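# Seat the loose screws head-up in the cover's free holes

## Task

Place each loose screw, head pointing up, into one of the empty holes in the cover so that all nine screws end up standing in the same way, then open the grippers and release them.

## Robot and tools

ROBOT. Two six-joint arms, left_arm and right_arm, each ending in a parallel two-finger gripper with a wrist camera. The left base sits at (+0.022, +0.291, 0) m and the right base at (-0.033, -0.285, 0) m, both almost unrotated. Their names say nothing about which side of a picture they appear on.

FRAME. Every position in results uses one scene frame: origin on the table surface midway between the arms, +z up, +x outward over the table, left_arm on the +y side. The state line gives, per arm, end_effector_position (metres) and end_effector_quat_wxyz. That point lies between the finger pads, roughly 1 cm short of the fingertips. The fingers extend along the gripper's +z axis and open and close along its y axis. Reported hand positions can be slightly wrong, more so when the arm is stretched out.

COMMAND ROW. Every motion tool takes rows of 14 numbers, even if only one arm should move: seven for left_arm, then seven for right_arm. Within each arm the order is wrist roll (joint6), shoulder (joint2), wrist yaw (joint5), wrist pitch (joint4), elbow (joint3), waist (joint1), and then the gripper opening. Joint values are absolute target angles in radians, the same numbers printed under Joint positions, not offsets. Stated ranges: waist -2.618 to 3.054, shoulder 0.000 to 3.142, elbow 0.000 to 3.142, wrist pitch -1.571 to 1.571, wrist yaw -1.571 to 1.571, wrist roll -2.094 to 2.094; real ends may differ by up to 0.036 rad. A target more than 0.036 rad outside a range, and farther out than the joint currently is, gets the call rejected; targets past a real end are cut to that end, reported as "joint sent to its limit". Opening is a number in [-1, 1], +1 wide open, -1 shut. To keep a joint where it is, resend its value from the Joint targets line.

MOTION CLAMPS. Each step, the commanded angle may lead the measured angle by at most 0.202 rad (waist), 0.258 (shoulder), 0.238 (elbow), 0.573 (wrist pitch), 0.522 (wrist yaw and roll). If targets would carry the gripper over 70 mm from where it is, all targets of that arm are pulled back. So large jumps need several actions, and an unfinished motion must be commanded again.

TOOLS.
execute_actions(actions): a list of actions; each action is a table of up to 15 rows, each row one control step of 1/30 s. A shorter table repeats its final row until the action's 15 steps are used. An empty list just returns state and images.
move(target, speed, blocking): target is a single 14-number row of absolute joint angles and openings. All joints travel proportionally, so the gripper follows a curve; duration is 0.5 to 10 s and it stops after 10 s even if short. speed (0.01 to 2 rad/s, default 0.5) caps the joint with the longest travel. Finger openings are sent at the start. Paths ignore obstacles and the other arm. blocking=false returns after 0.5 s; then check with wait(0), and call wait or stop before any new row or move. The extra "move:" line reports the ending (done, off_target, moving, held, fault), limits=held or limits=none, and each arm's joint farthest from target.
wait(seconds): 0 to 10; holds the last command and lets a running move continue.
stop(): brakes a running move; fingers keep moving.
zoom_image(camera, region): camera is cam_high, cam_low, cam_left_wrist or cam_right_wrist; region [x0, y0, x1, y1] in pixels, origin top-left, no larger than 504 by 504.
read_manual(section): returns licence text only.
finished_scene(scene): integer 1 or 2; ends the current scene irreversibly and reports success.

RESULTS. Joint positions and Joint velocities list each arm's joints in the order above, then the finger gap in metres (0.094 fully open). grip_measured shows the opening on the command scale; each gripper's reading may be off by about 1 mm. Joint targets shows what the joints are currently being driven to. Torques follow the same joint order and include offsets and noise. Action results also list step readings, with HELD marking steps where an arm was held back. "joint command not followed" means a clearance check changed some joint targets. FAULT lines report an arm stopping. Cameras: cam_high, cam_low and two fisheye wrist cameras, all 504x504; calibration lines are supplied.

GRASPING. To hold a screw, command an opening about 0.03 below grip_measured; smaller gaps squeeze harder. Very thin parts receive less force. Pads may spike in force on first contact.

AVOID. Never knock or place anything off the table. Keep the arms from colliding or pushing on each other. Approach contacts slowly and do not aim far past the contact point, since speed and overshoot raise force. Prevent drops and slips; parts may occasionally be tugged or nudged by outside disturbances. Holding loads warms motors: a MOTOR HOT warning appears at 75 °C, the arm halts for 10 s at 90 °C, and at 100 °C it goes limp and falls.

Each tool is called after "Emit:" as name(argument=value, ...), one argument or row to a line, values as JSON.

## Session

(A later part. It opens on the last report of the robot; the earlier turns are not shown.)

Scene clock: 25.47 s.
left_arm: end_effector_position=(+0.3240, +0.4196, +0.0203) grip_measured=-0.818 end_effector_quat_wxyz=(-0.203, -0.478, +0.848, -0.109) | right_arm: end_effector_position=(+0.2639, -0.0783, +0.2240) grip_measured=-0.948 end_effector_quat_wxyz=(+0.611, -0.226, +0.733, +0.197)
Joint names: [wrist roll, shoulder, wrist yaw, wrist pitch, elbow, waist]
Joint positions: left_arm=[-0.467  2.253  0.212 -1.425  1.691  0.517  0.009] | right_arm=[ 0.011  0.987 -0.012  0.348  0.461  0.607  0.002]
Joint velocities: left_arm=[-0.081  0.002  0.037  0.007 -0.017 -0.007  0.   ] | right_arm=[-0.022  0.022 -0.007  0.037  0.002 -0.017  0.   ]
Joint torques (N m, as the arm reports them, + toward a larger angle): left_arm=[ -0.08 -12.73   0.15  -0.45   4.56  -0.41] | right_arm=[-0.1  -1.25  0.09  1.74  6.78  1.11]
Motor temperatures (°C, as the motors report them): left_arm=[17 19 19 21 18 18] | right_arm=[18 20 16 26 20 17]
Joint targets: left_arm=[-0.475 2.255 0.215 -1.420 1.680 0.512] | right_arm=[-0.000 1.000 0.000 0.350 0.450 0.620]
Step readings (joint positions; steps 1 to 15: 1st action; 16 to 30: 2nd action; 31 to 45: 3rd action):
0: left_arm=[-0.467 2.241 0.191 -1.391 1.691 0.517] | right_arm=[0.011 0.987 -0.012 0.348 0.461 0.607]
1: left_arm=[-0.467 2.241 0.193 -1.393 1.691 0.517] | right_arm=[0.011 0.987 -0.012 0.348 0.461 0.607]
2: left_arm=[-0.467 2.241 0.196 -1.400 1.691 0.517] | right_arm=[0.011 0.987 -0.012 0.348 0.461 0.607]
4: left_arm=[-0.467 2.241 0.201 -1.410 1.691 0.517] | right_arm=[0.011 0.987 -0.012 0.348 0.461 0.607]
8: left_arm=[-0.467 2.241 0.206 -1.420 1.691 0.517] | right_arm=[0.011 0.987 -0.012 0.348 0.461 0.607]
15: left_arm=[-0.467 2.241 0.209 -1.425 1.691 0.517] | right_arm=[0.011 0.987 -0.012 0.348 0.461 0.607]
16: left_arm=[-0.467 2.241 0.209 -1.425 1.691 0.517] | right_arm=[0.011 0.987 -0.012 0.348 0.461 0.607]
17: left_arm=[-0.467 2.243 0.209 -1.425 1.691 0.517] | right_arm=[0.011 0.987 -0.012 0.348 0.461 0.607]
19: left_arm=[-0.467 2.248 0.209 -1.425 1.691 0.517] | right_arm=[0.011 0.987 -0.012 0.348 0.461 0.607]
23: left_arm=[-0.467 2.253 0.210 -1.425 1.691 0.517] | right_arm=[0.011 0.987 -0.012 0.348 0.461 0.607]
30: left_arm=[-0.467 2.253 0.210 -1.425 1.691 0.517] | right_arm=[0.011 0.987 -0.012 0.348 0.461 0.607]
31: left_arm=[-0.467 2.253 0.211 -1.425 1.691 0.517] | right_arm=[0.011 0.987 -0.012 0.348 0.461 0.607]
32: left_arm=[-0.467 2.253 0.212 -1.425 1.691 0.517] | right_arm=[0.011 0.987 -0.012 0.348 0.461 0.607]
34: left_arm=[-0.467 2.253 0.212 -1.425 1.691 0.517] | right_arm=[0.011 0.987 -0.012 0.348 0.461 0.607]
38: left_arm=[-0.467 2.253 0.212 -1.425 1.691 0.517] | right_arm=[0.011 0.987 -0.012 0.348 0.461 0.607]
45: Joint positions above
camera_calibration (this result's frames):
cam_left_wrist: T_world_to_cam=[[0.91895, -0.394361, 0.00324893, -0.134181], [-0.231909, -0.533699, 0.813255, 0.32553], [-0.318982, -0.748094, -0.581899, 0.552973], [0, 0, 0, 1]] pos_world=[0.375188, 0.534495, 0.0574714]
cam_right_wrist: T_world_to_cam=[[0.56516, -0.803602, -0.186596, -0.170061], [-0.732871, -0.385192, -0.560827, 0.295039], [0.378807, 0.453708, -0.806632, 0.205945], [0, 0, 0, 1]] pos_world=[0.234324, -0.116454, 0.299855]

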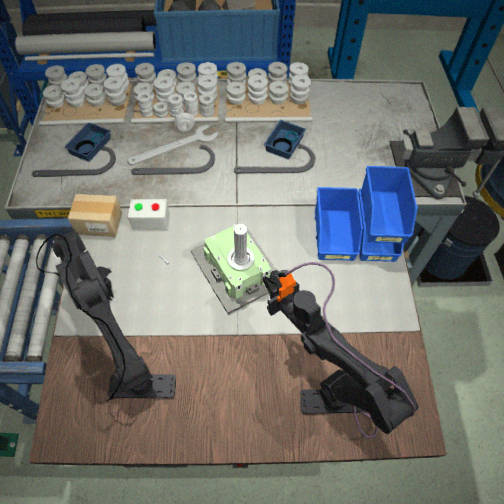

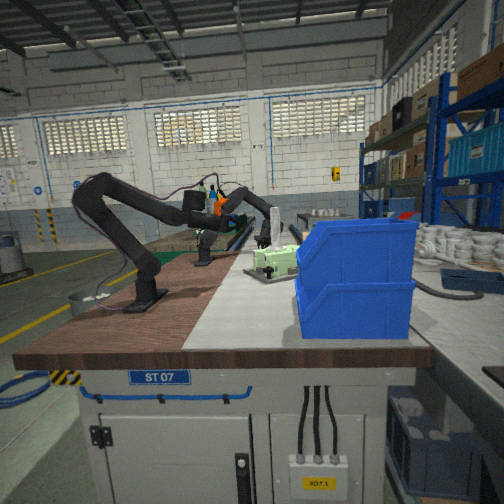

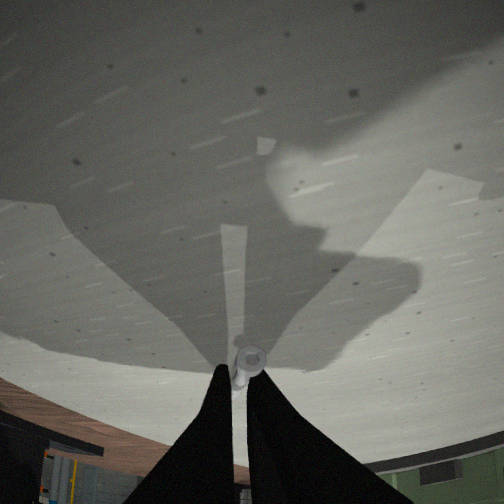

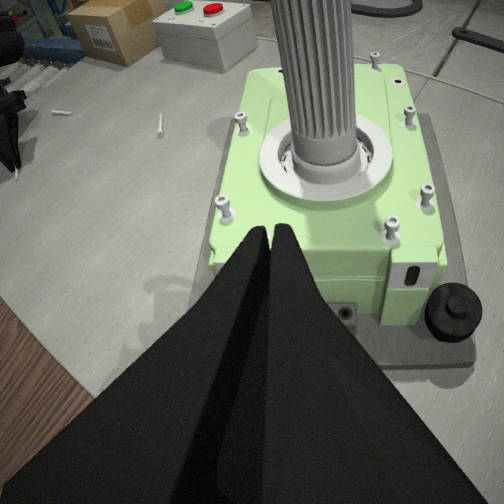

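Emit:
execute_actions(
  actions=[
    [[-0.475,2.255,0.215,-1.42,1.68,0.512,-0.97,0,0.9,0,0.2,0.42,0.55,-0.95]],
    [[-0.475,2.16,0.215,-1.42,1.72,0.512,-0.97,0,0.75,0,0.0,0.36,0.45,-0.95]],
  ],
)

Emit:
move(
  target=[-0.2,1.4,0.1,-0.4,1.2,0.0,-0.97,0,0.75,0,0.0,0.35,0.45,-0.95],
  speed=1.0,
)

Emit:
move(
  target=[0,1.36,0,0.105,0.79,-0.77,-0.97,0,0.75,0,0.0,0.35,0.45,-0.95],
  speed=0.8,
)

Scene clock: 32.03 s.
left_arm: end_effector_position=(+0.3354, +0.4261, +0.0535) grip_measured=-0.944 end_effector_quat_wxyz=(-0.147, -0.478, +0.859, -0.108) | right_arm: end_effector_position=(+0.2464, -0.1476, +0.1722) grip_measured=-0.948 end_effector_quat_wxyz=(+0.548, -0.182, +0.806, +0.130)
Joint names: [wrist roll, shoulder, wrist yaw, wrist pitch, elbow, waist]
Joint positions: left_arm=[-0.467  2.155  0.212 -1.424  1.707  0.517  0.003] | right_arm=[ 0.009  0.769 -0.004  0.024  0.372  0.459  0.002]
Joint velocities: left_arm=[ 0.051  0.002  0.007 -0.007 -0.017 -0.007 -0.001] | right_arm=[ 0.066 -0.007  0.007 -0.095 -0.002 -0.007 -0.   ]
Joint torques (N m, as the arm reports them, + toward a larger angle): left_arm=[ -0.09 -11.99   0.15  -0.25   6.72  -0.28] | right_arm=[-0.08 -2.31  0.03  1.51  6.84 -0.74]
Motor temperatures (°C, as the motors report them): left_arm=[17 19 19 21 18 18] | right_arm=[18 20 16 26 20 17]
Joint targets: left_arm=[-0.475 2.160 0.215 -1.420 1.720 0.512] | right_arm=[0.000 0.750 -0.000 -0.000 0.360 0.450]
Step readings (joint positions; steps 1 to 15: 1st action; 16 to 30: 2nd action):
0: left_arm=[-0.467 2.253 0.212 -1.425 1.691 0.517] | right_arm=[0.011 0.987 -0.012 0.348 0.461 0.607]
1: left_arm=[-0.467 2.253 0.212 -1.425 1.691 0.517] | right_arm=[0.010 0.979 -0.014 0.335 0.459 0.601]
2: left_arm=[-0.467 2.253 0.212 -1.425 1.691 0.517] | right_arm=[0.010 0.961 -0.014 0.312 0.451 0.588]
4: left_arm=[-0.467 2.253 0.212 -1.425 1.691 0.517] | right_arm=[0.010 0.930 -0.010 0.278 0.437 0.566]
8: left_arm=[-0.467 2.253 0.212 -1.425 1.691 0.517] | right_arm=[0.010 0.924 -0.008 0.240 0.432 0.560]
15: left_arm=[-0.467 2.253 0.212 -1.425 1.691 0.517] | right_arm=[0.010 0.924 -0.008 0.222 0.432 0.560]
16: left_arm=[-0.467 2.246 0.212 -1.424 1.691 0.517] | right_arm=[0.009 0.903 -0.016 0.200 0.426 0.546]
17: left_arm=[-0.467 2.236 0.212 -1.424 1.691 0.517] | right_arm=[0.009 0.858 -0.016 0.165 0.407 0.516]
19: left_arm=[-0.467 2.203 0.212 -1.423 1.691 0.517] | right_arm=[0.009 0.786 -0.007 0.109 0.379 0.469]
23: left_arm=[-0.467 2.158 0.212 -1.424 1.705 0.517] | right_arm=[0.009 0.769 -0.004 0.054 0.373 0.459]
30: Joint positions above
camera_calibration (this result's frames):
cam_left_wrist: T_world_to_cam=[[0.915106, -0.396536, 0.073073, -0.143749], [-0.310843, -0.578359, 0.75424, 0.353357], [-0.256821, -0.712924, -0.65252, 0.548655], [0, 0, 0, 1]] pos_world=[0.382291, 0.538514, 0.101996]
cam_right_wrist: T_world_to_cam=[[0.401564, -0.897761, -0.181029, -0.20011], [-0.867093, -0.30907, -0.390672, 0.241547], [0.29478, 0.313849, -0.902554, 0.218832], [0, 0, 0, 1]] pos_world=[0.225293, -0.173676, 0.255648]

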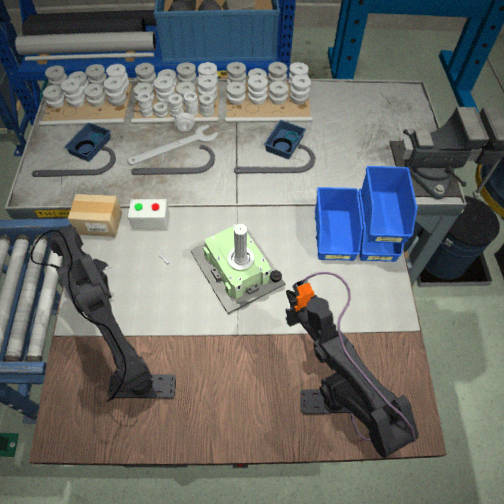

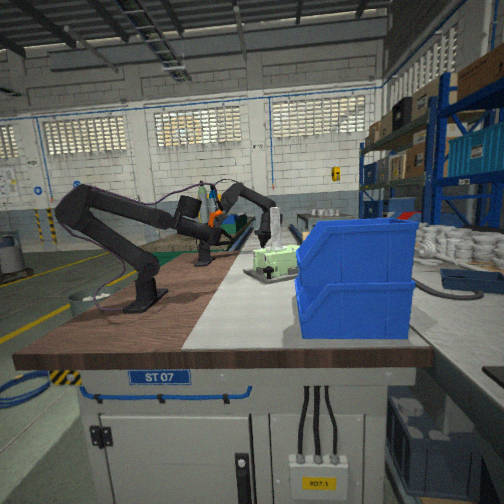

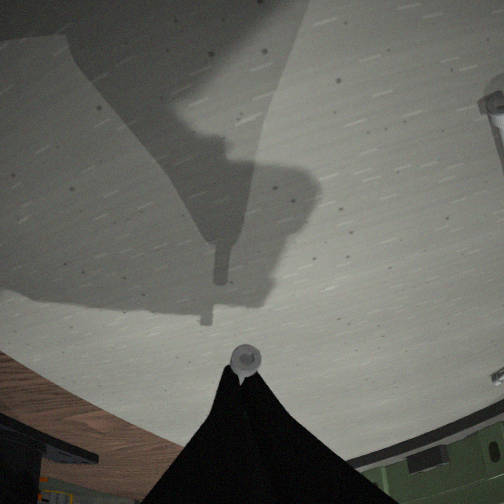

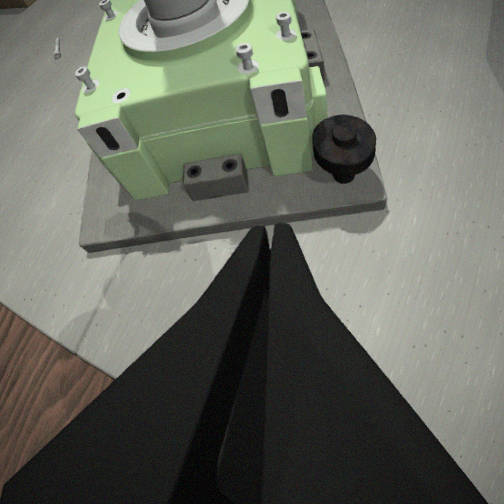

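Scene clock: 34.40 s.
left_arm: end_effector_position=(+0.4522, +0.2740, +0.2377) grip_measured=-0.944 end_effector_quat_wxyz=(+0.449, -0.070, +0.886, -0.094) | right_arm: end_effector_position=(+0.2447, -0.1484, +0.1659) grip_measured=-0.948 end_effector_quat_wxyz=(+0.542, -0.183, +0.810, +0.129)
Joint names: [wrist roll, shoulder, wrist yaw, wrist pitch, elbow, waist]
Joint positions: left_arm=[-0.21   1.408  0.107 -0.394  1.179  0.005  0.003] | right_arm=[ 0.009  0.769 -0.004  0.017  0.362  0.459  0.002]
Joint velocities: left_arm=[ 0.022  0.007 -0.037  0.051 -0.002 -0.007 -0.001] | right_arm=[ 0.022 -0.002 -0.022 -0.007 -0.002 -0.022  0.002]
Joint torques (N m, as the arm reports them, + toward a larger angle): left_arm=[ 0.09 -7.19 -0.04  1.87  9.24 -0.2 ] | right_arm=[-0.09 -2.29  0.04  1.53  6.82 -0.73]
Motor temperatures (°C, as the motors report them): left_arm=[17 19 19 21 18 18] | right_arm=[18 20 16 26 20 17]
Joint targets: left_arm=[-0.200 1.400 0.100 -0.400 1.200 0.000] | right_arm=[0.000 0.750 0.000 0.000 0.350 0.450]
move: off_target (left_arm); limits=none; left_arm: farthest joint: the elbow, 0.021 radians from its target (0.507 radians at the start); right_arm: farthest joint: the shoulder, 0.019 radians from its target (0.019 radians at the start)
camera_calibration (this result's frames):
cam_left_wrist: T_world_to_cam=[[0.0485311, -0.929992, 0.364363, 0.144397], [-0.893839, -0.203237, -0.399684, 0.597867], [0.445754, -0.306284, -0.841126, 0.20612], [0, 0, 0, 1]] pos_world=[0.43551, 0.318928, 0.359717]
cam_right_wrist: T_world_to_cam=[[0.398833, -0.899083, -0.180504, -0.200932], [-0.872879, -0.311871, -0.375258, 0.23572], [0.281094, 0.307224, -0.909175, 0.21736], [0, 0, 0, 1]] pos_world=[0.224795, -0.173918, 0.249805]

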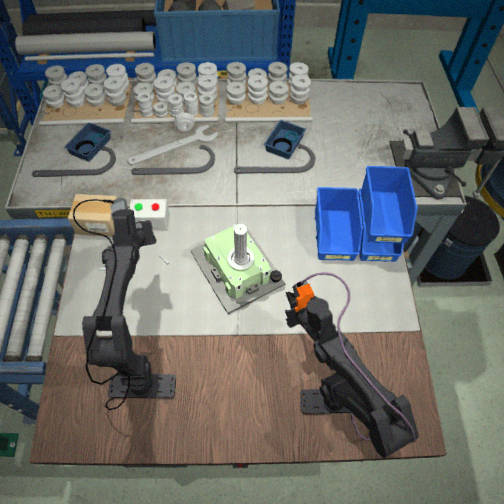

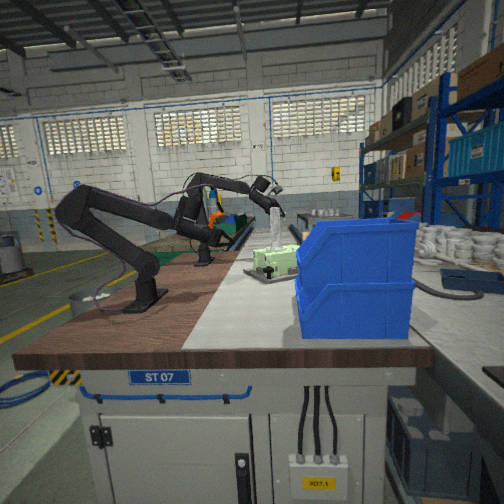

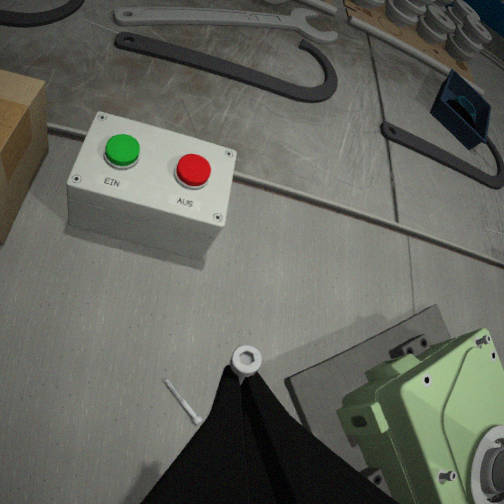

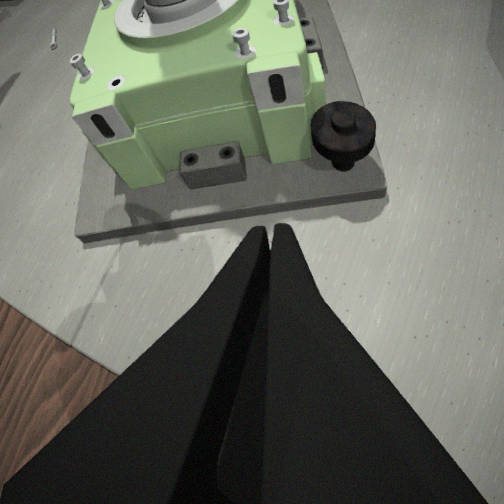

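Scene clock: 36.20 s.
left_arm: end_effector_position=(+0.3303, -0.0089, +0.1816) grip_measured=-0.944 end_effector_quat_wxyz=(+0.483, +0.319, +0.791, -0.201) | right_arm: end_effector_position=(+0.2447, -0.1484, +0.1659) grip_measured=-0.948 end_effector_quat_wxyz=(+0.542, -0.183, +0.810, +0.129)
Joint names: [wrist roll, shoulder, wrist yaw, wrist pitch, elbow, waist]
Joint positions: left_arm=[-0.008  1.382  0.007  0.108  0.804 -0.768  0.003] | right_arm=[ 0.009  0.769 -0.004  0.017  0.362  0.459  0.002]
Joint velocities: left_arm=[ 0.022  0.007 -0.037 -0.022 -0.027  0.012 -0.001] | right_arm=[-0.051 -0.012 -0.022  0.022 -0.022 -0.017  0.   ]
Joint torques (N m, as the arm reports them, + toward a larger angle): left_arm=[ 0.06 -7.87 -0.06  2.02  6.28 -0.11] | right_arm=[-0.09 -2.26  0.02  1.53  6.83 -0.76]
Motor temperatures (°C, as the motors report them): left_arm=[17 19 19 22 18 18] | right_arm=[18 20 16 26 20 17]
Joint targets: left_arm=[0.000 1.360 -0.000 0.105 0.790 -0.770] | right_arm=[0.000 0.750 -0.000 -0.000 0.350 0.450]
move: off_target (left_arm); limits=none; left_arm: farthest joint: the shoulder, 0.022 radians from its target (0.048 radians at the start); right_arm: farthest joint: the shoulder, 0.019 radians from its target (0.019 radians at the start)
camera_calibration (this result's frames):
cam_left_wrist: T_world_to_cam=[[-0.699268, -0.698806, 0.150645, 0.195554], [-0.638526, 0.515822, -0.57115, 0.362133], [0.321417, -0.495578, -0.806904, 0.159833], [0, 0, 0, 1]] pos_world=[0.316603, 0.0290677, 0.306343]
cam_right_wrist: T_world_to_cam=[[0.398833, -0.899083, -0.180504, -0.200932], [-0.872879, -0.311871, -0.375258, 0.23572], [0.281094, 0.307224, -0.909175, 0.21736], [0, 0, 0, 1]] pos_world=[0.224795, -0.173918, 0.249805]

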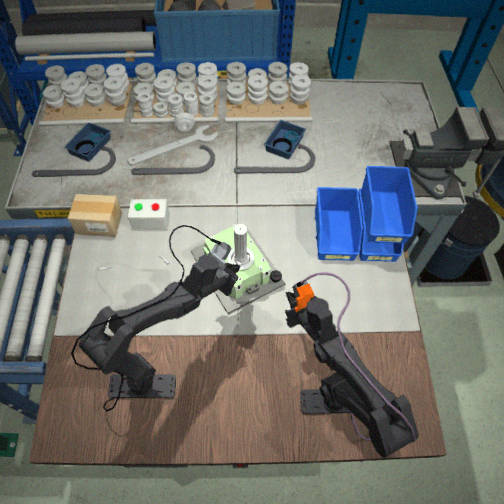

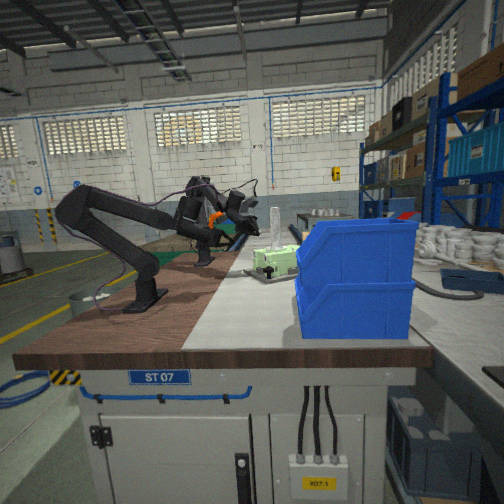

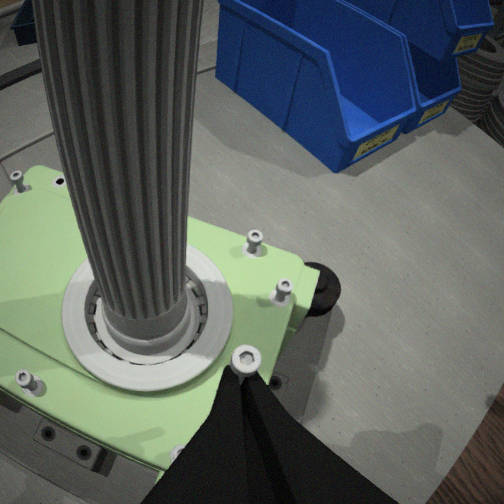

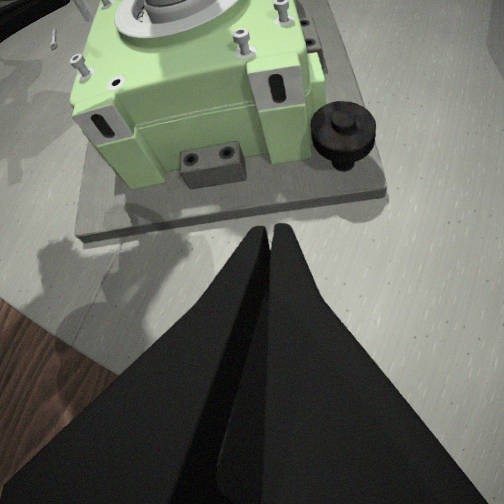

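Emit:
move(
  target=[0,1.425,0,0.105,0.775,-0.77,-0.97,0,0.75,0,0.28,0.35,0.55,-0.95],
  speed=0.4,
)

Scene clock: 39.37 s.
left_arm: end_effector_position=(+0.3302, -0.0088, +0.1633) grip_measured=-0.944 end_effector_quat_wxyz=(+0.467, +0.322, +0.800, -0.195) | right_arm: end_effector_position=(+0.2475, -0.1187, +0.2284) grip_measured=-0.948 end_effector_quat_wxyz=(+0.636, -0.195, +0.726, +0.177)
Joint names: [wrist roll, shoulder, wrist yaw, wrist pitch, elbow, waist]
Joint positions: left_arm=[-0.008  1.416  0.007  0.115  0.791 -0.768  0.003] | right_arm=[ 0.009  0.769 -0.004  0.278  0.362  0.537  0.002]
Joint velocities: left_arm=[ 0.022 -0.017 -0.007  0.007  0.012  0.002 -0.   ] | right_arm=[ 0.066 -0.002  0.007 -0.037 -0.012  0.017 -0.   ]
Joint torques (N m, as the arm reports them, + toward a larger angle): left_arm=[ 0.04 -5.61 -0.09  1.93  6.1  -0.11] | right_arm=[-0.09 -2.37  0.04  1.74  6.84  1.1 ]
Motor temperatures (°C, as the motors report them): left_arm=[17 19 19 22 18 18] | right_arm=[18 20 16 26 20 17]
Joint targets: left_arm=[-0.000 1.425 0.000 0.105 0.775 -0.770] | right_arm=[0.000 0.750 0.000 0.280 0.350 0.550]
move: done; limits=none; left_arm: farthest joint: the elbow, 0.016 radians from its target (0.029 radians at the start); right_arm: farthest joint: the shoulder, 0.019 radians from its target (0.019 radians at the start)
camera_calibration (this result's frames):
cam_left_wrist: T_world_to_cam=[[-0.694928, -0.703014, 0.15115, 0.196748], [-0.654476, 0.531286, -0.537956, 0.351599], [0.297886, -0.472765, -0.829311, 0.156809], [0, 0, 0, 1]] pos_world=[0.320128, 0.0256506, 0.289449]
cam_right_wrist: T_world_to_cam=[[0.509332, -0.840919, -0.182855, -0.18393], [-0.735226, -0.314783, -0.600295, 0.287897], [0.44724, 0.44019, -0.778595, 0.209104], [0, 0, 0, 1]] pos_world=[0.211831, -0.15609, 0.301997]

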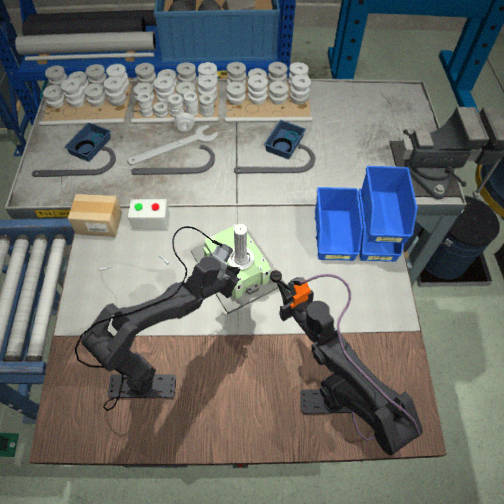

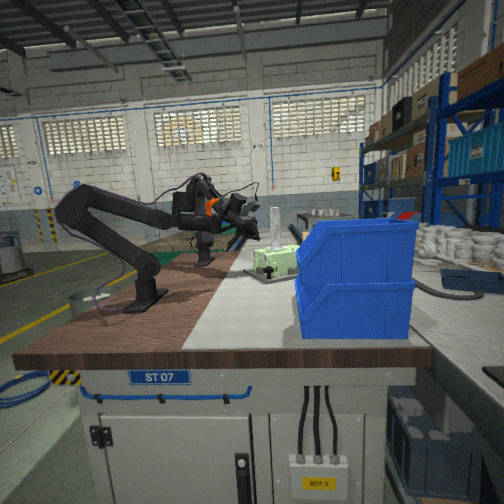

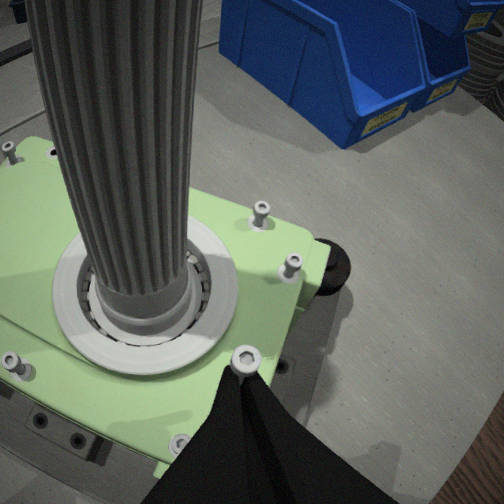

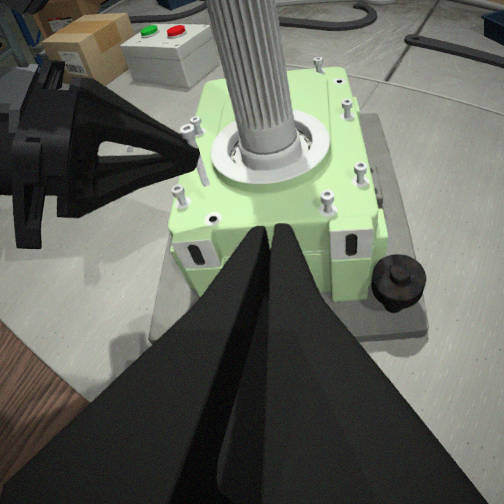

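Emit:
execute_actions(
  actions=[
    [[0,1.455,0,0.105,0.78,-0.79,-0.97,0,0.75,0,0.28,0.35,0.55,-0.95]],
  ],
)

Emit:
zoom_image(
  camera="cam_right_wrist",
  region=[150,130,260,240],
)

Scene clock: 41.03 s.
left_arm: end_effector_position=(+0.3277, -0.0136, +0.1502) grip_measured=-0.944 end_effector_quat_wxyz=(+0.454, +0.330, +0.805, -0.192) | right_arm: end_effector_position=(+0.2475, -0.1187, +0.2285) grip_measured=-0.948 end_effector_quat_wxyz=(+0.636, -0.195, +0.725, +0.177)
Joint names: [wrist roll, shoulder, wrist yaw, wrist pitch, elbow, waist]
Joint positions: left_arm=[-0.008  1.449  0.006  0.118  0.791 -0.781  0.003] | right_arm=[ 0.009  0.769 -0.004  0.278  0.362  0.537  0.002]
Joint velocities: left_arm=[-0.022 -0.012 -0.051  0.037  0.012 -0.017 -0.001] | right_arm=[ 0.022 -0.002  0.007 -0.095 -0.002  0.002 -0.   ]
Joint torques (N m, as the arm reports them, + toward a larger angle): left_arm=[ 0.05 -6.13 -0.05  1.86  6.39 -0.44] | right_arm=[-0.09 -2.37  0.02  1.74  6.8   1.07]
Motor temperatures (°C, as the motors report them): left_arm=[17 19 19 22 18 18] | right_arm=[18 20 16 26 20 17]
Joint targets: left_arm=[0.000 1.455 -0.000 0.105 0.780 -0.790] | right_arm=[-0.000 0.750 -0.000 0.280 0.350 0.550]
Step readings (joint positions):
0: left_arm=[-0.008 1.416 0.007 0.115 0.791 -0.768] | right_arm=[0.009 0.769 -0.004 0.278 0.362 0.537]
1: left_arm=[-0.008 1.418 0.007 0.115 0.791 -0.769] | right_arm=[0.009 0.769 -0.004 0.278 0.362 0.537]
2: left_arm=[-0.008 1.424 0.006 0.118 0.791 -0.772] | right_arm=[0.009 0.769 -0.004 0.278 0.362 0.537]
4: left_arm=[-0.008 1.437 0.006 0.119 0.791 -0.777] | right_arm=[0.009 0.769 -0.004 0.278 0.362 0.537]
8: left_arm=[-0.008 1.449 0.006 0.118 0.791 -0.781] | right_arm=[0.009 0.769 -0.004 0.278 0.362 0.537]
15: Joint positions above
camera_calibration (this result's frames):
cam_left_wrist: T_world_to_cam=[[-0.699792, -0.698362, 0.150272, 0.195438], [-0.659308, 0.550451, -0.512168, 0.343486], [0.274962, -0.457486, -0.845637, 0.15453], [0, 0, 0, 1]] pos_world=[0.320739, 0.0181093, 0.27723]
cam_right_wrist: T_world_to_cam=[[0.509392, -0.840884, -0.18285, -0.183925], [-0.735028, -0.314667, -0.600598, 0.287997], [0.447496, 0.44034, -0.778362, 0.209071], [0, 0, 0, 1]] pos_world=[0.211817, -0.156098, 0.302073]

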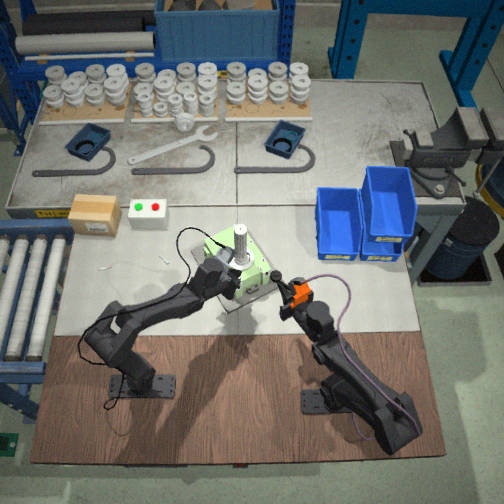

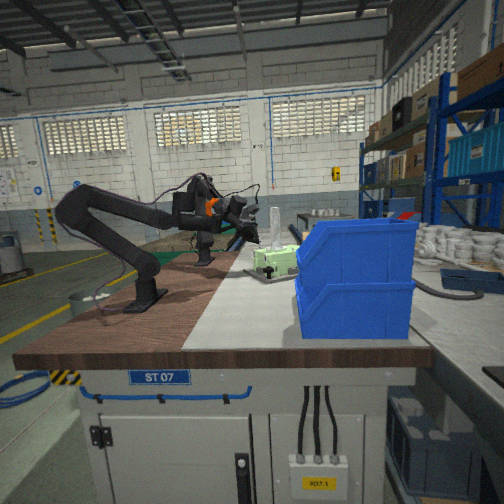

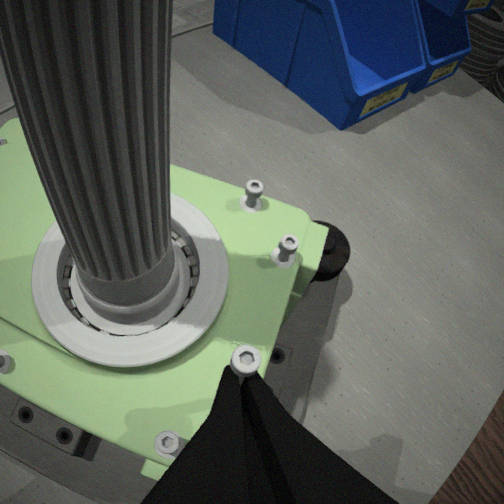

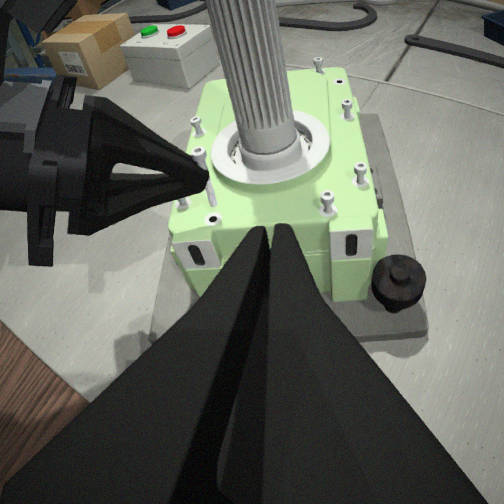

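Region (150, 130, 260, 240) of cam_right_wrist's 504x504 image, scaled by 4.582, with more detail than that image has.

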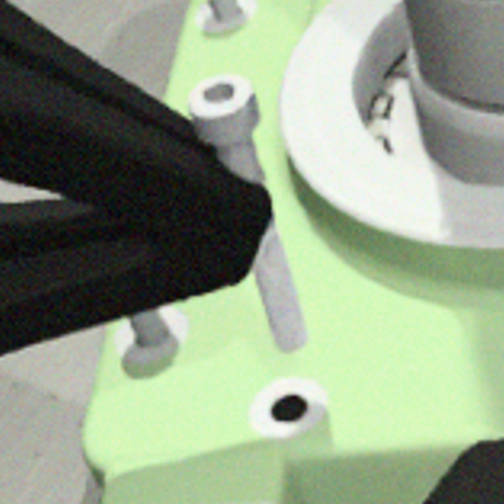

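Emit:
execute_actions(
  actions=[
    [[0,1.455,0,0.115,0.758,-0.785,-0.97,0,0.75,0,0.28,0.35,0.55,-0.95]],
  ],
)

Emit:
zoom_image(
  camera="cam_right_wrist",
  region=[150,130,260,240],
)

Scene clock: 42.63 s.
left_arm: end_effector_position=(+0.3254, -0.0112, +0.1437) grip_measured=-0.944 end_effector_quat_wxyz=(+0.449, +0.331, +0.808, -0.190) | right_arm: end_effector_position=(+0.2475, -0.1187, +0.2285) grip_measured=-0.948 end_effector_quat_wxyz=(+0.636, -0.195, +0.725, +0.177)
Joint names: [wrist roll, shoulder, wrist yaw, wrist pitch, elbow, waist]
Joint positions: left_arm=[-0.008  1.449  0.006  0.123  0.773 -0.781  0.003] | right_arm=[ 0.009  0.769 -0.004  0.278  0.362  0.537  0.002]
Joint velocities: left_arm=[ 0.022 -0.017  0.051 -0.022 -0.007 -0.007  0.   ] | right_arm=[ 0.095  0.002  0.037 -0.022 -0.002 -0.002 -0.   ]
Joint torques (N m, as the arm reports them, + toward a larger angle): left_arm=[ 0.03 -6.18 -0.02  1.91  6.11 -0.16] | right_arm=[-0.09 -2.38  0.03  1.74  6.8   1.05]
Motor temperatures (°C, as the motors report them): left_arm=[17 19 19 23 18 18] | right_arm=[18 20 16 26 20 17]
Joint targets: left_arm=[-0.000 1.455 -0.000 0.115 0.758 -0.785] | right_arm=[-0.000 0.750 -0.000 0.280 0.350 0.550]
Step readings (joint positions):
0: left_arm=[-0.008 1.449 0.006 0.118 0.791 -0.781] | right_arm=[0.009 0.769 -0.004 0.278 0.362 0.537]
1: left_arm=[-0.008 1.449 0.006 0.120 0.789 -0.781] | right_arm=[0.009 0.769 -0.004 0.278 0.362 0.537]
2: left_arm=[-0.008 1.449 0.006 0.122 0.786 -0.781] | right_arm=[0.009 0.769 -0.004 0.278 0.362 0.537]
4: left_arm=[-0.008 1.449 0.006 0.123 0.779 -0.781] | right_arm=[0.009 0.769 -0.004 0.278 0.362 0.537]
8: left_arm=[-0.008 1.449 0.006 0.123 0.773 -0.781] | right_arm=[0.009 0.769 -0.004 0.278 0.362 0.537]
15: Joint positions above
camera_calibration (this result's frames):
cam_left_wrist: T_world_to_cam=[[-0.698491, -0.699656, 0.150307, 0.195963], [-0.663696, 0.554814, -0.501685, 0.337225], [0.267614, -0.450181, -0.851892, 0.154123], [0, 0, 0, 1]] pos_world=[0.319448, 0.019393, 0.271022]
cam_right_wrist: T_world_to_cam=[[0.509392, -0.840884, -0.18285, -0.183925], [-0.735028, -0.314667, -0.600598, 0.287997], [0.447496, 0.44034, -0.778362, 0.209071], [0, 0, 0, 1]] pos_world=[0.211817, -0.156098, 0.302073]

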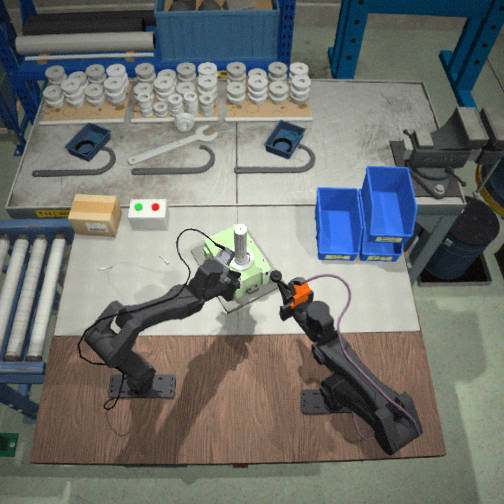

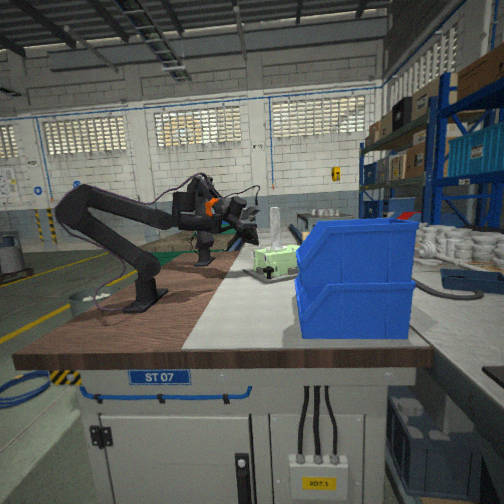

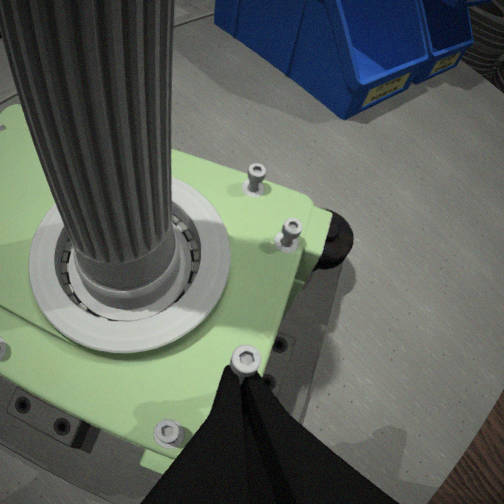

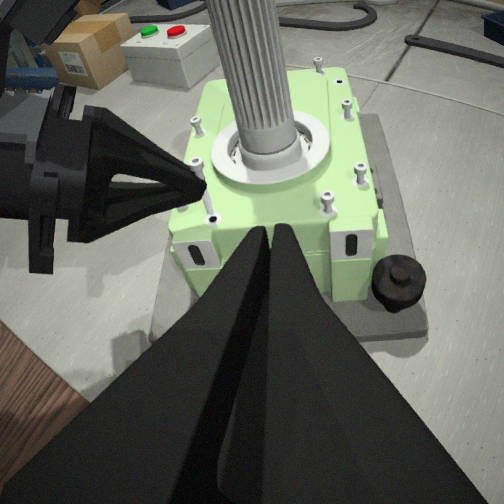

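Region (150, 130, 260, 240) of cam_right_wrist's 504x504 image, scaled by 4.582, with more detail than that image has.

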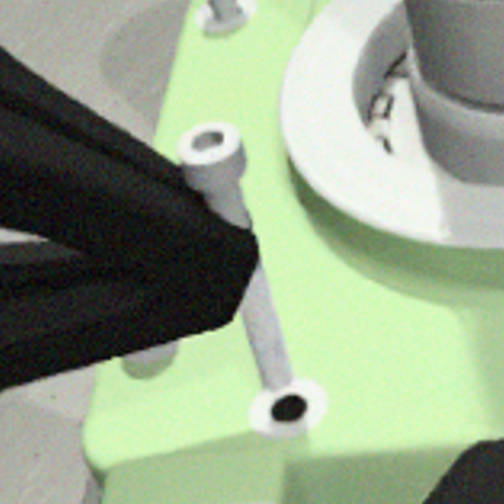

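Aligned on the line. Lower ~5 mm.

Emit:
execute_actions(
  actions=[
    [[0,1.471,0,0.12,0.765,-0.785,-0.97,0,0.75,0,0.28,0.35,0.55,-0.95]],
  ],
)

Emit:
zoom_image(
  camera="cam_right_wrist",
  region=[150,130,260,240],
)

Scene clock: 43.90 s.
left_arm: end_effector_position=(+0.3258, -0.0117, +0.1394) grip_measured=-0.944 end_effector_quat_wxyz=(+0.445, +0.332, +0.810, -0.188) | right_arm: end_effector_position=(+0.2475, -0.1187, +0.2285) grip_measured=-0.948 end_effector_quat_wxyz=(+0.636, -0.195, +0.725, +0.177)
Joint names: [wrist roll, shoulder, wrist yaw, wrist pitch, elbow, waist]
Joint positions: left_arm=[-0.008  1.461  0.006  0.125  0.773 -0.781  0.003] | right_arm=[ 0.009  0.769 -0.004  0.278  0.362  0.537  0.002]
Joint velocities: left_arm=[ 0.051 -0.017  0.007 -0.007  0.007 -0.007  0.001] | right_arm=[ 0.066 -0.007 -0.11  -0.081 -0.012  0.002 -0.   ]
Joint torques (N m, as the arm reports them, + toward a larger angle): left_arm=[ 0.02 -5.73 -0.06  1.95  6.5  -0.19] | right_arm=[-0.08 -2.34  0.03  1.74  6.79  1.05]
Motor temperatures (°C, as the motors report them): left_arm=[17 19 19 23 18 18] | right_arm=[18 20 16 27 20 17]
Joint targets: left_arm=[0.000 1.471 -0.000 0.120 0.765 -0.785] | right_arm=[-0.000 0.750 0.000 0.280 0.350 0.550]
Step readings (joint positions):
0: left_arm=[-0.008 1.449 0.006 0.123 0.773 -0.781] | right_arm=[0.009 0.769 -0.004 0.278 0.362 0.537]
1: left_arm=[-0.008 1.450 0.006 0.123 0.773 -0.781] | right_arm=[0.009 0.769 -0.004 0.278 0.362 0.537]
2: left_arm=[-0.008 1.452 0.006 0.124 0.773 -0.781] | right_arm=[0.009 0.769 -0.004 0.278 0.362 0.537]
4: left_arm=[-0.008 1.457 0.006 0.125 0.773 -0.781] | right_arm=[0.009 0.769 -0.004 0.278 0.362 0.537]
8: left_arm=[-0.008 1.461 0.006 0.125 0.773 -0.781] | right_arm=[0.009 0.769 -0.004 0.278 0.362 0.537]
15: Joint positions above
camera_calibration (this result's frames):
cam_left_wrist: T_world_to_cam=[[-0.697515, -0.700626, 0.15032, 0.196275], [-0.666928, 0.558027, -0.493774, 0.335607], [0.262068, -0.444667, -0.8565, 0.152687], [0, 0, 0, 1]] pos_world=[0.320716, 0.0181326, 0.266986]
cam_right_wrist: T_world_to_cam=[[0.509392, -0.840884, -0.18285, -0.183925], [-0.735028, -0.314667, -0.600598, 0.287997], [0.447496, 0.44034, -0.778362, 0.209071], [0, 0, 0, 1]] pos_world=[0.211817, -0.156098, 0.302073]

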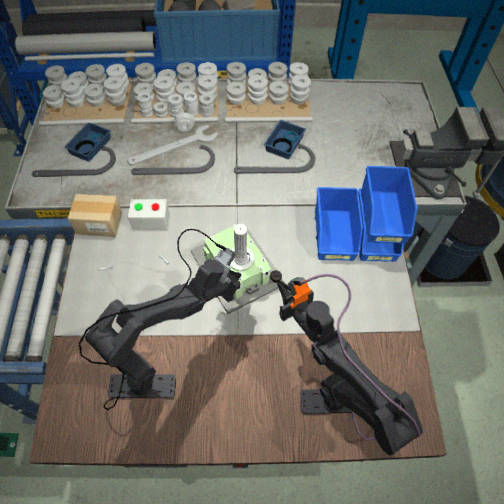

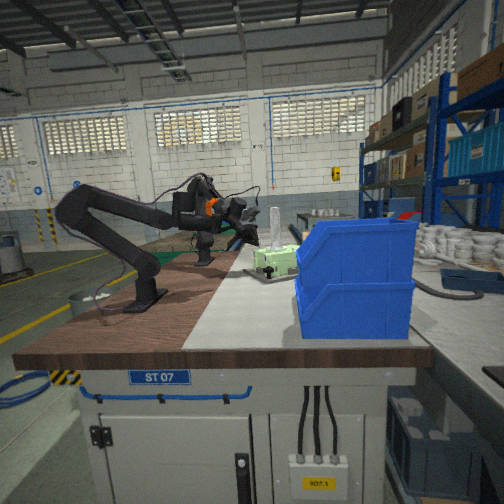

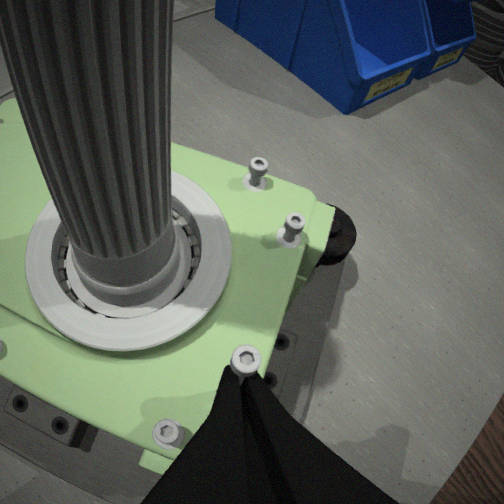

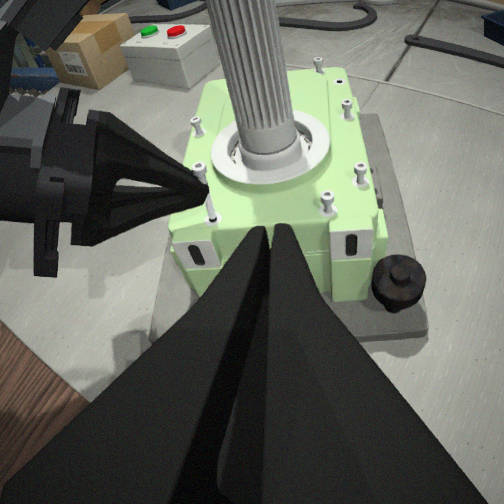

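Region (150, 130, 260, 240) of cam_right_wrist's 504x504 image, scaled by 4.582, with more detail than that image has.

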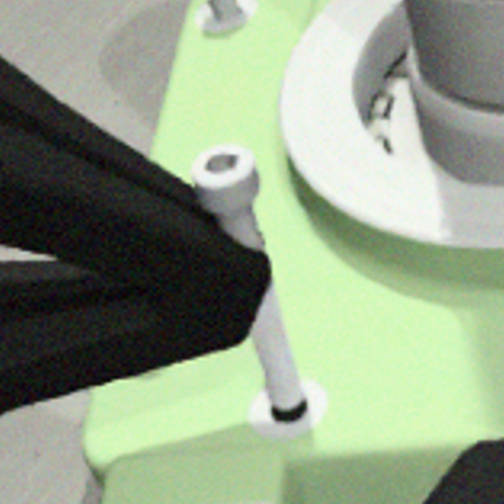

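Lower with a mix of q4 and shoulder.

Emit:
execute_actions(
  actions=[
    [[0,1.465,0,0.098,0.765,-0.785,-0.97,0,0.75,0,0.28,0.35,0.55,-0.95]],
  ],
)

Emit:
zoom_image(
  camera="cam_right_wrist",
  region=[170,160,250,240],
)

Scene clock: 45.43 s.
left_arm: end_effector_position=(+0.3257, -0.0116, +0.1392) grip_measured=-0.944 end_effector_quat_wxyz=(+0.445, +0.332, +0.810, -0.188) | right_arm: end_effector_position=(+0.2475, -0.1187, +0.2285) grip_measured=-0.948 end_effector_quat_wxyz=(+0.636, -0.195, +0.725, +0.177)
Joint names: [wrist roll, shoulder, wrist yaw, wrist pitch, elbow, waist]
Joint positions: left_arm=[-0.008  1.461  0.006  0.124  0.773 -0.781  0.003] | right_arm=[ 0.009  0.769 -0.004  0.278  0.362  0.537  0.002]
Joint velocities: left_arm=[-0.022  0.002 -0.007 -0.066 -0.002  0.012  0.   ] | right_arm=[ 0.051 -0.002 -0.022  0.066 -0.012 -0.007  0.   ]
Joint torques (N m, as the arm reports them, + toward a larger angle): left_arm=[ 0.02 -6.49 -0.04  1.7   6.57 -0.39] | right_arm=[-0.1  -2.36  0.03  1.74  6.87  1.07]
Motor temperatures (°C, as the motors report them): left_arm=[17 19 19 23 18 18] | right_arm=[18 20 16 27 20 17]
Joint targets: left_arm=[-0.000 1.465 0.000 0.098 0.765 -0.785] | right_arm=[0.000 0.750 -0.000 0.280 0.350 0.550]
Step readings (joint positions):
0: left_arm=[-0.008 1.461 0.006 0.125 0.773 -0.781] | right_arm=[0.009 0.769 -0.004 0.278 0.362 0.537]
1: left_arm=[-0.008 1.461 0.006 0.125 0.773 -0.781] | right_arm=[0.009 0.769 -0.004 0.278 0.362 0.537]
2: left_arm=[-0.008 1.461 0.006 0.124 0.773 -0.781] | right_arm=[0.009 0.769 -0.004 0.278 0.362 0.537]
4: left_arm=[-0.008 1.461 0.006 0.124 0.773 -0.781] | right_arm=[0.009 0.769 -0.004 0.278 0.362 0.537]
8: left_arm=[-0.008 1.461 0.006 0.124 0.773 -0.781] | right_arm=[0.009 0.769 -0.004 0.278 0.362 0.537]
15: Joint positions above
camera_calibration (this result's frames):
cam_left_wrist: T_world_to_cam=[[-0.697434, -0.700707, 0.15032, 0.196272], [-0.667195, 0.558293, -0.493113, 0.335438], [0.261605, -0.444206, -0.85688, 0.15281], [0, 0, 0, 1]] pos_world=[0.320713, 0.0181354, 0.266845]
cam_right_wrist: T_world_to_cam=[[0.509392, -0.840884, -0.18285, -0.183925], [-0.735028, -0.314667, -0.600598, 0.287997], [0.447496, 0.44034, -0.778362, 0.209071], [0, 0, 0, 1]] pos_world=[0.211817, -0.156098, 0.302073]

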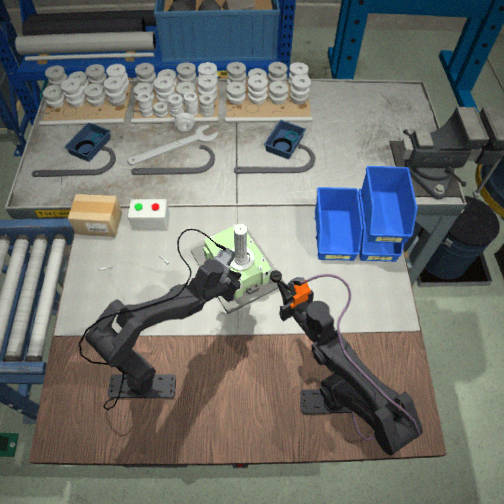

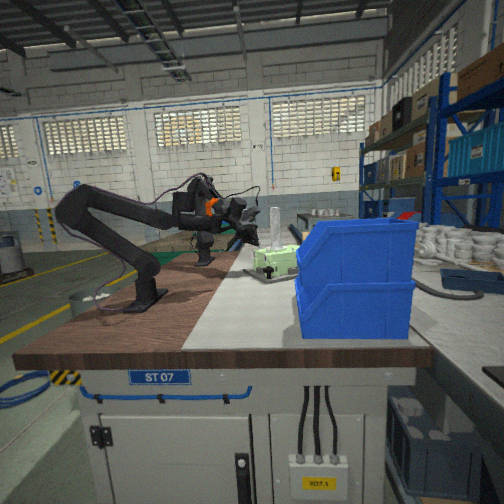

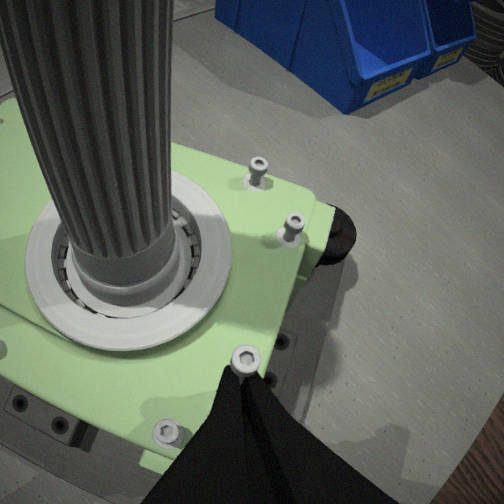

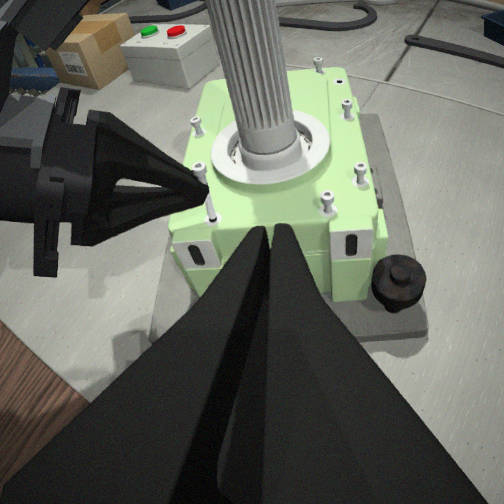

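Region (170, 160, 250, 240) of cam_right_wrist's 504x504 image, scaled by 6.300, with more detail than that image has.

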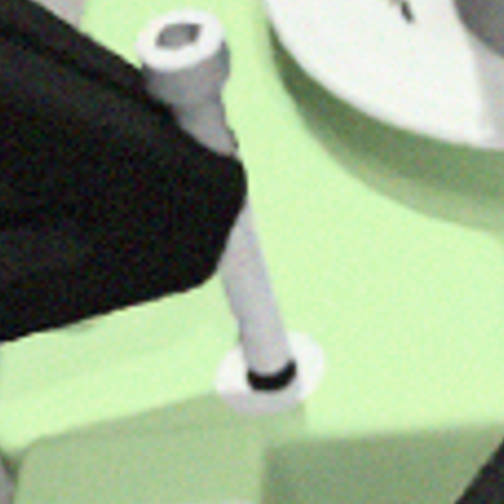

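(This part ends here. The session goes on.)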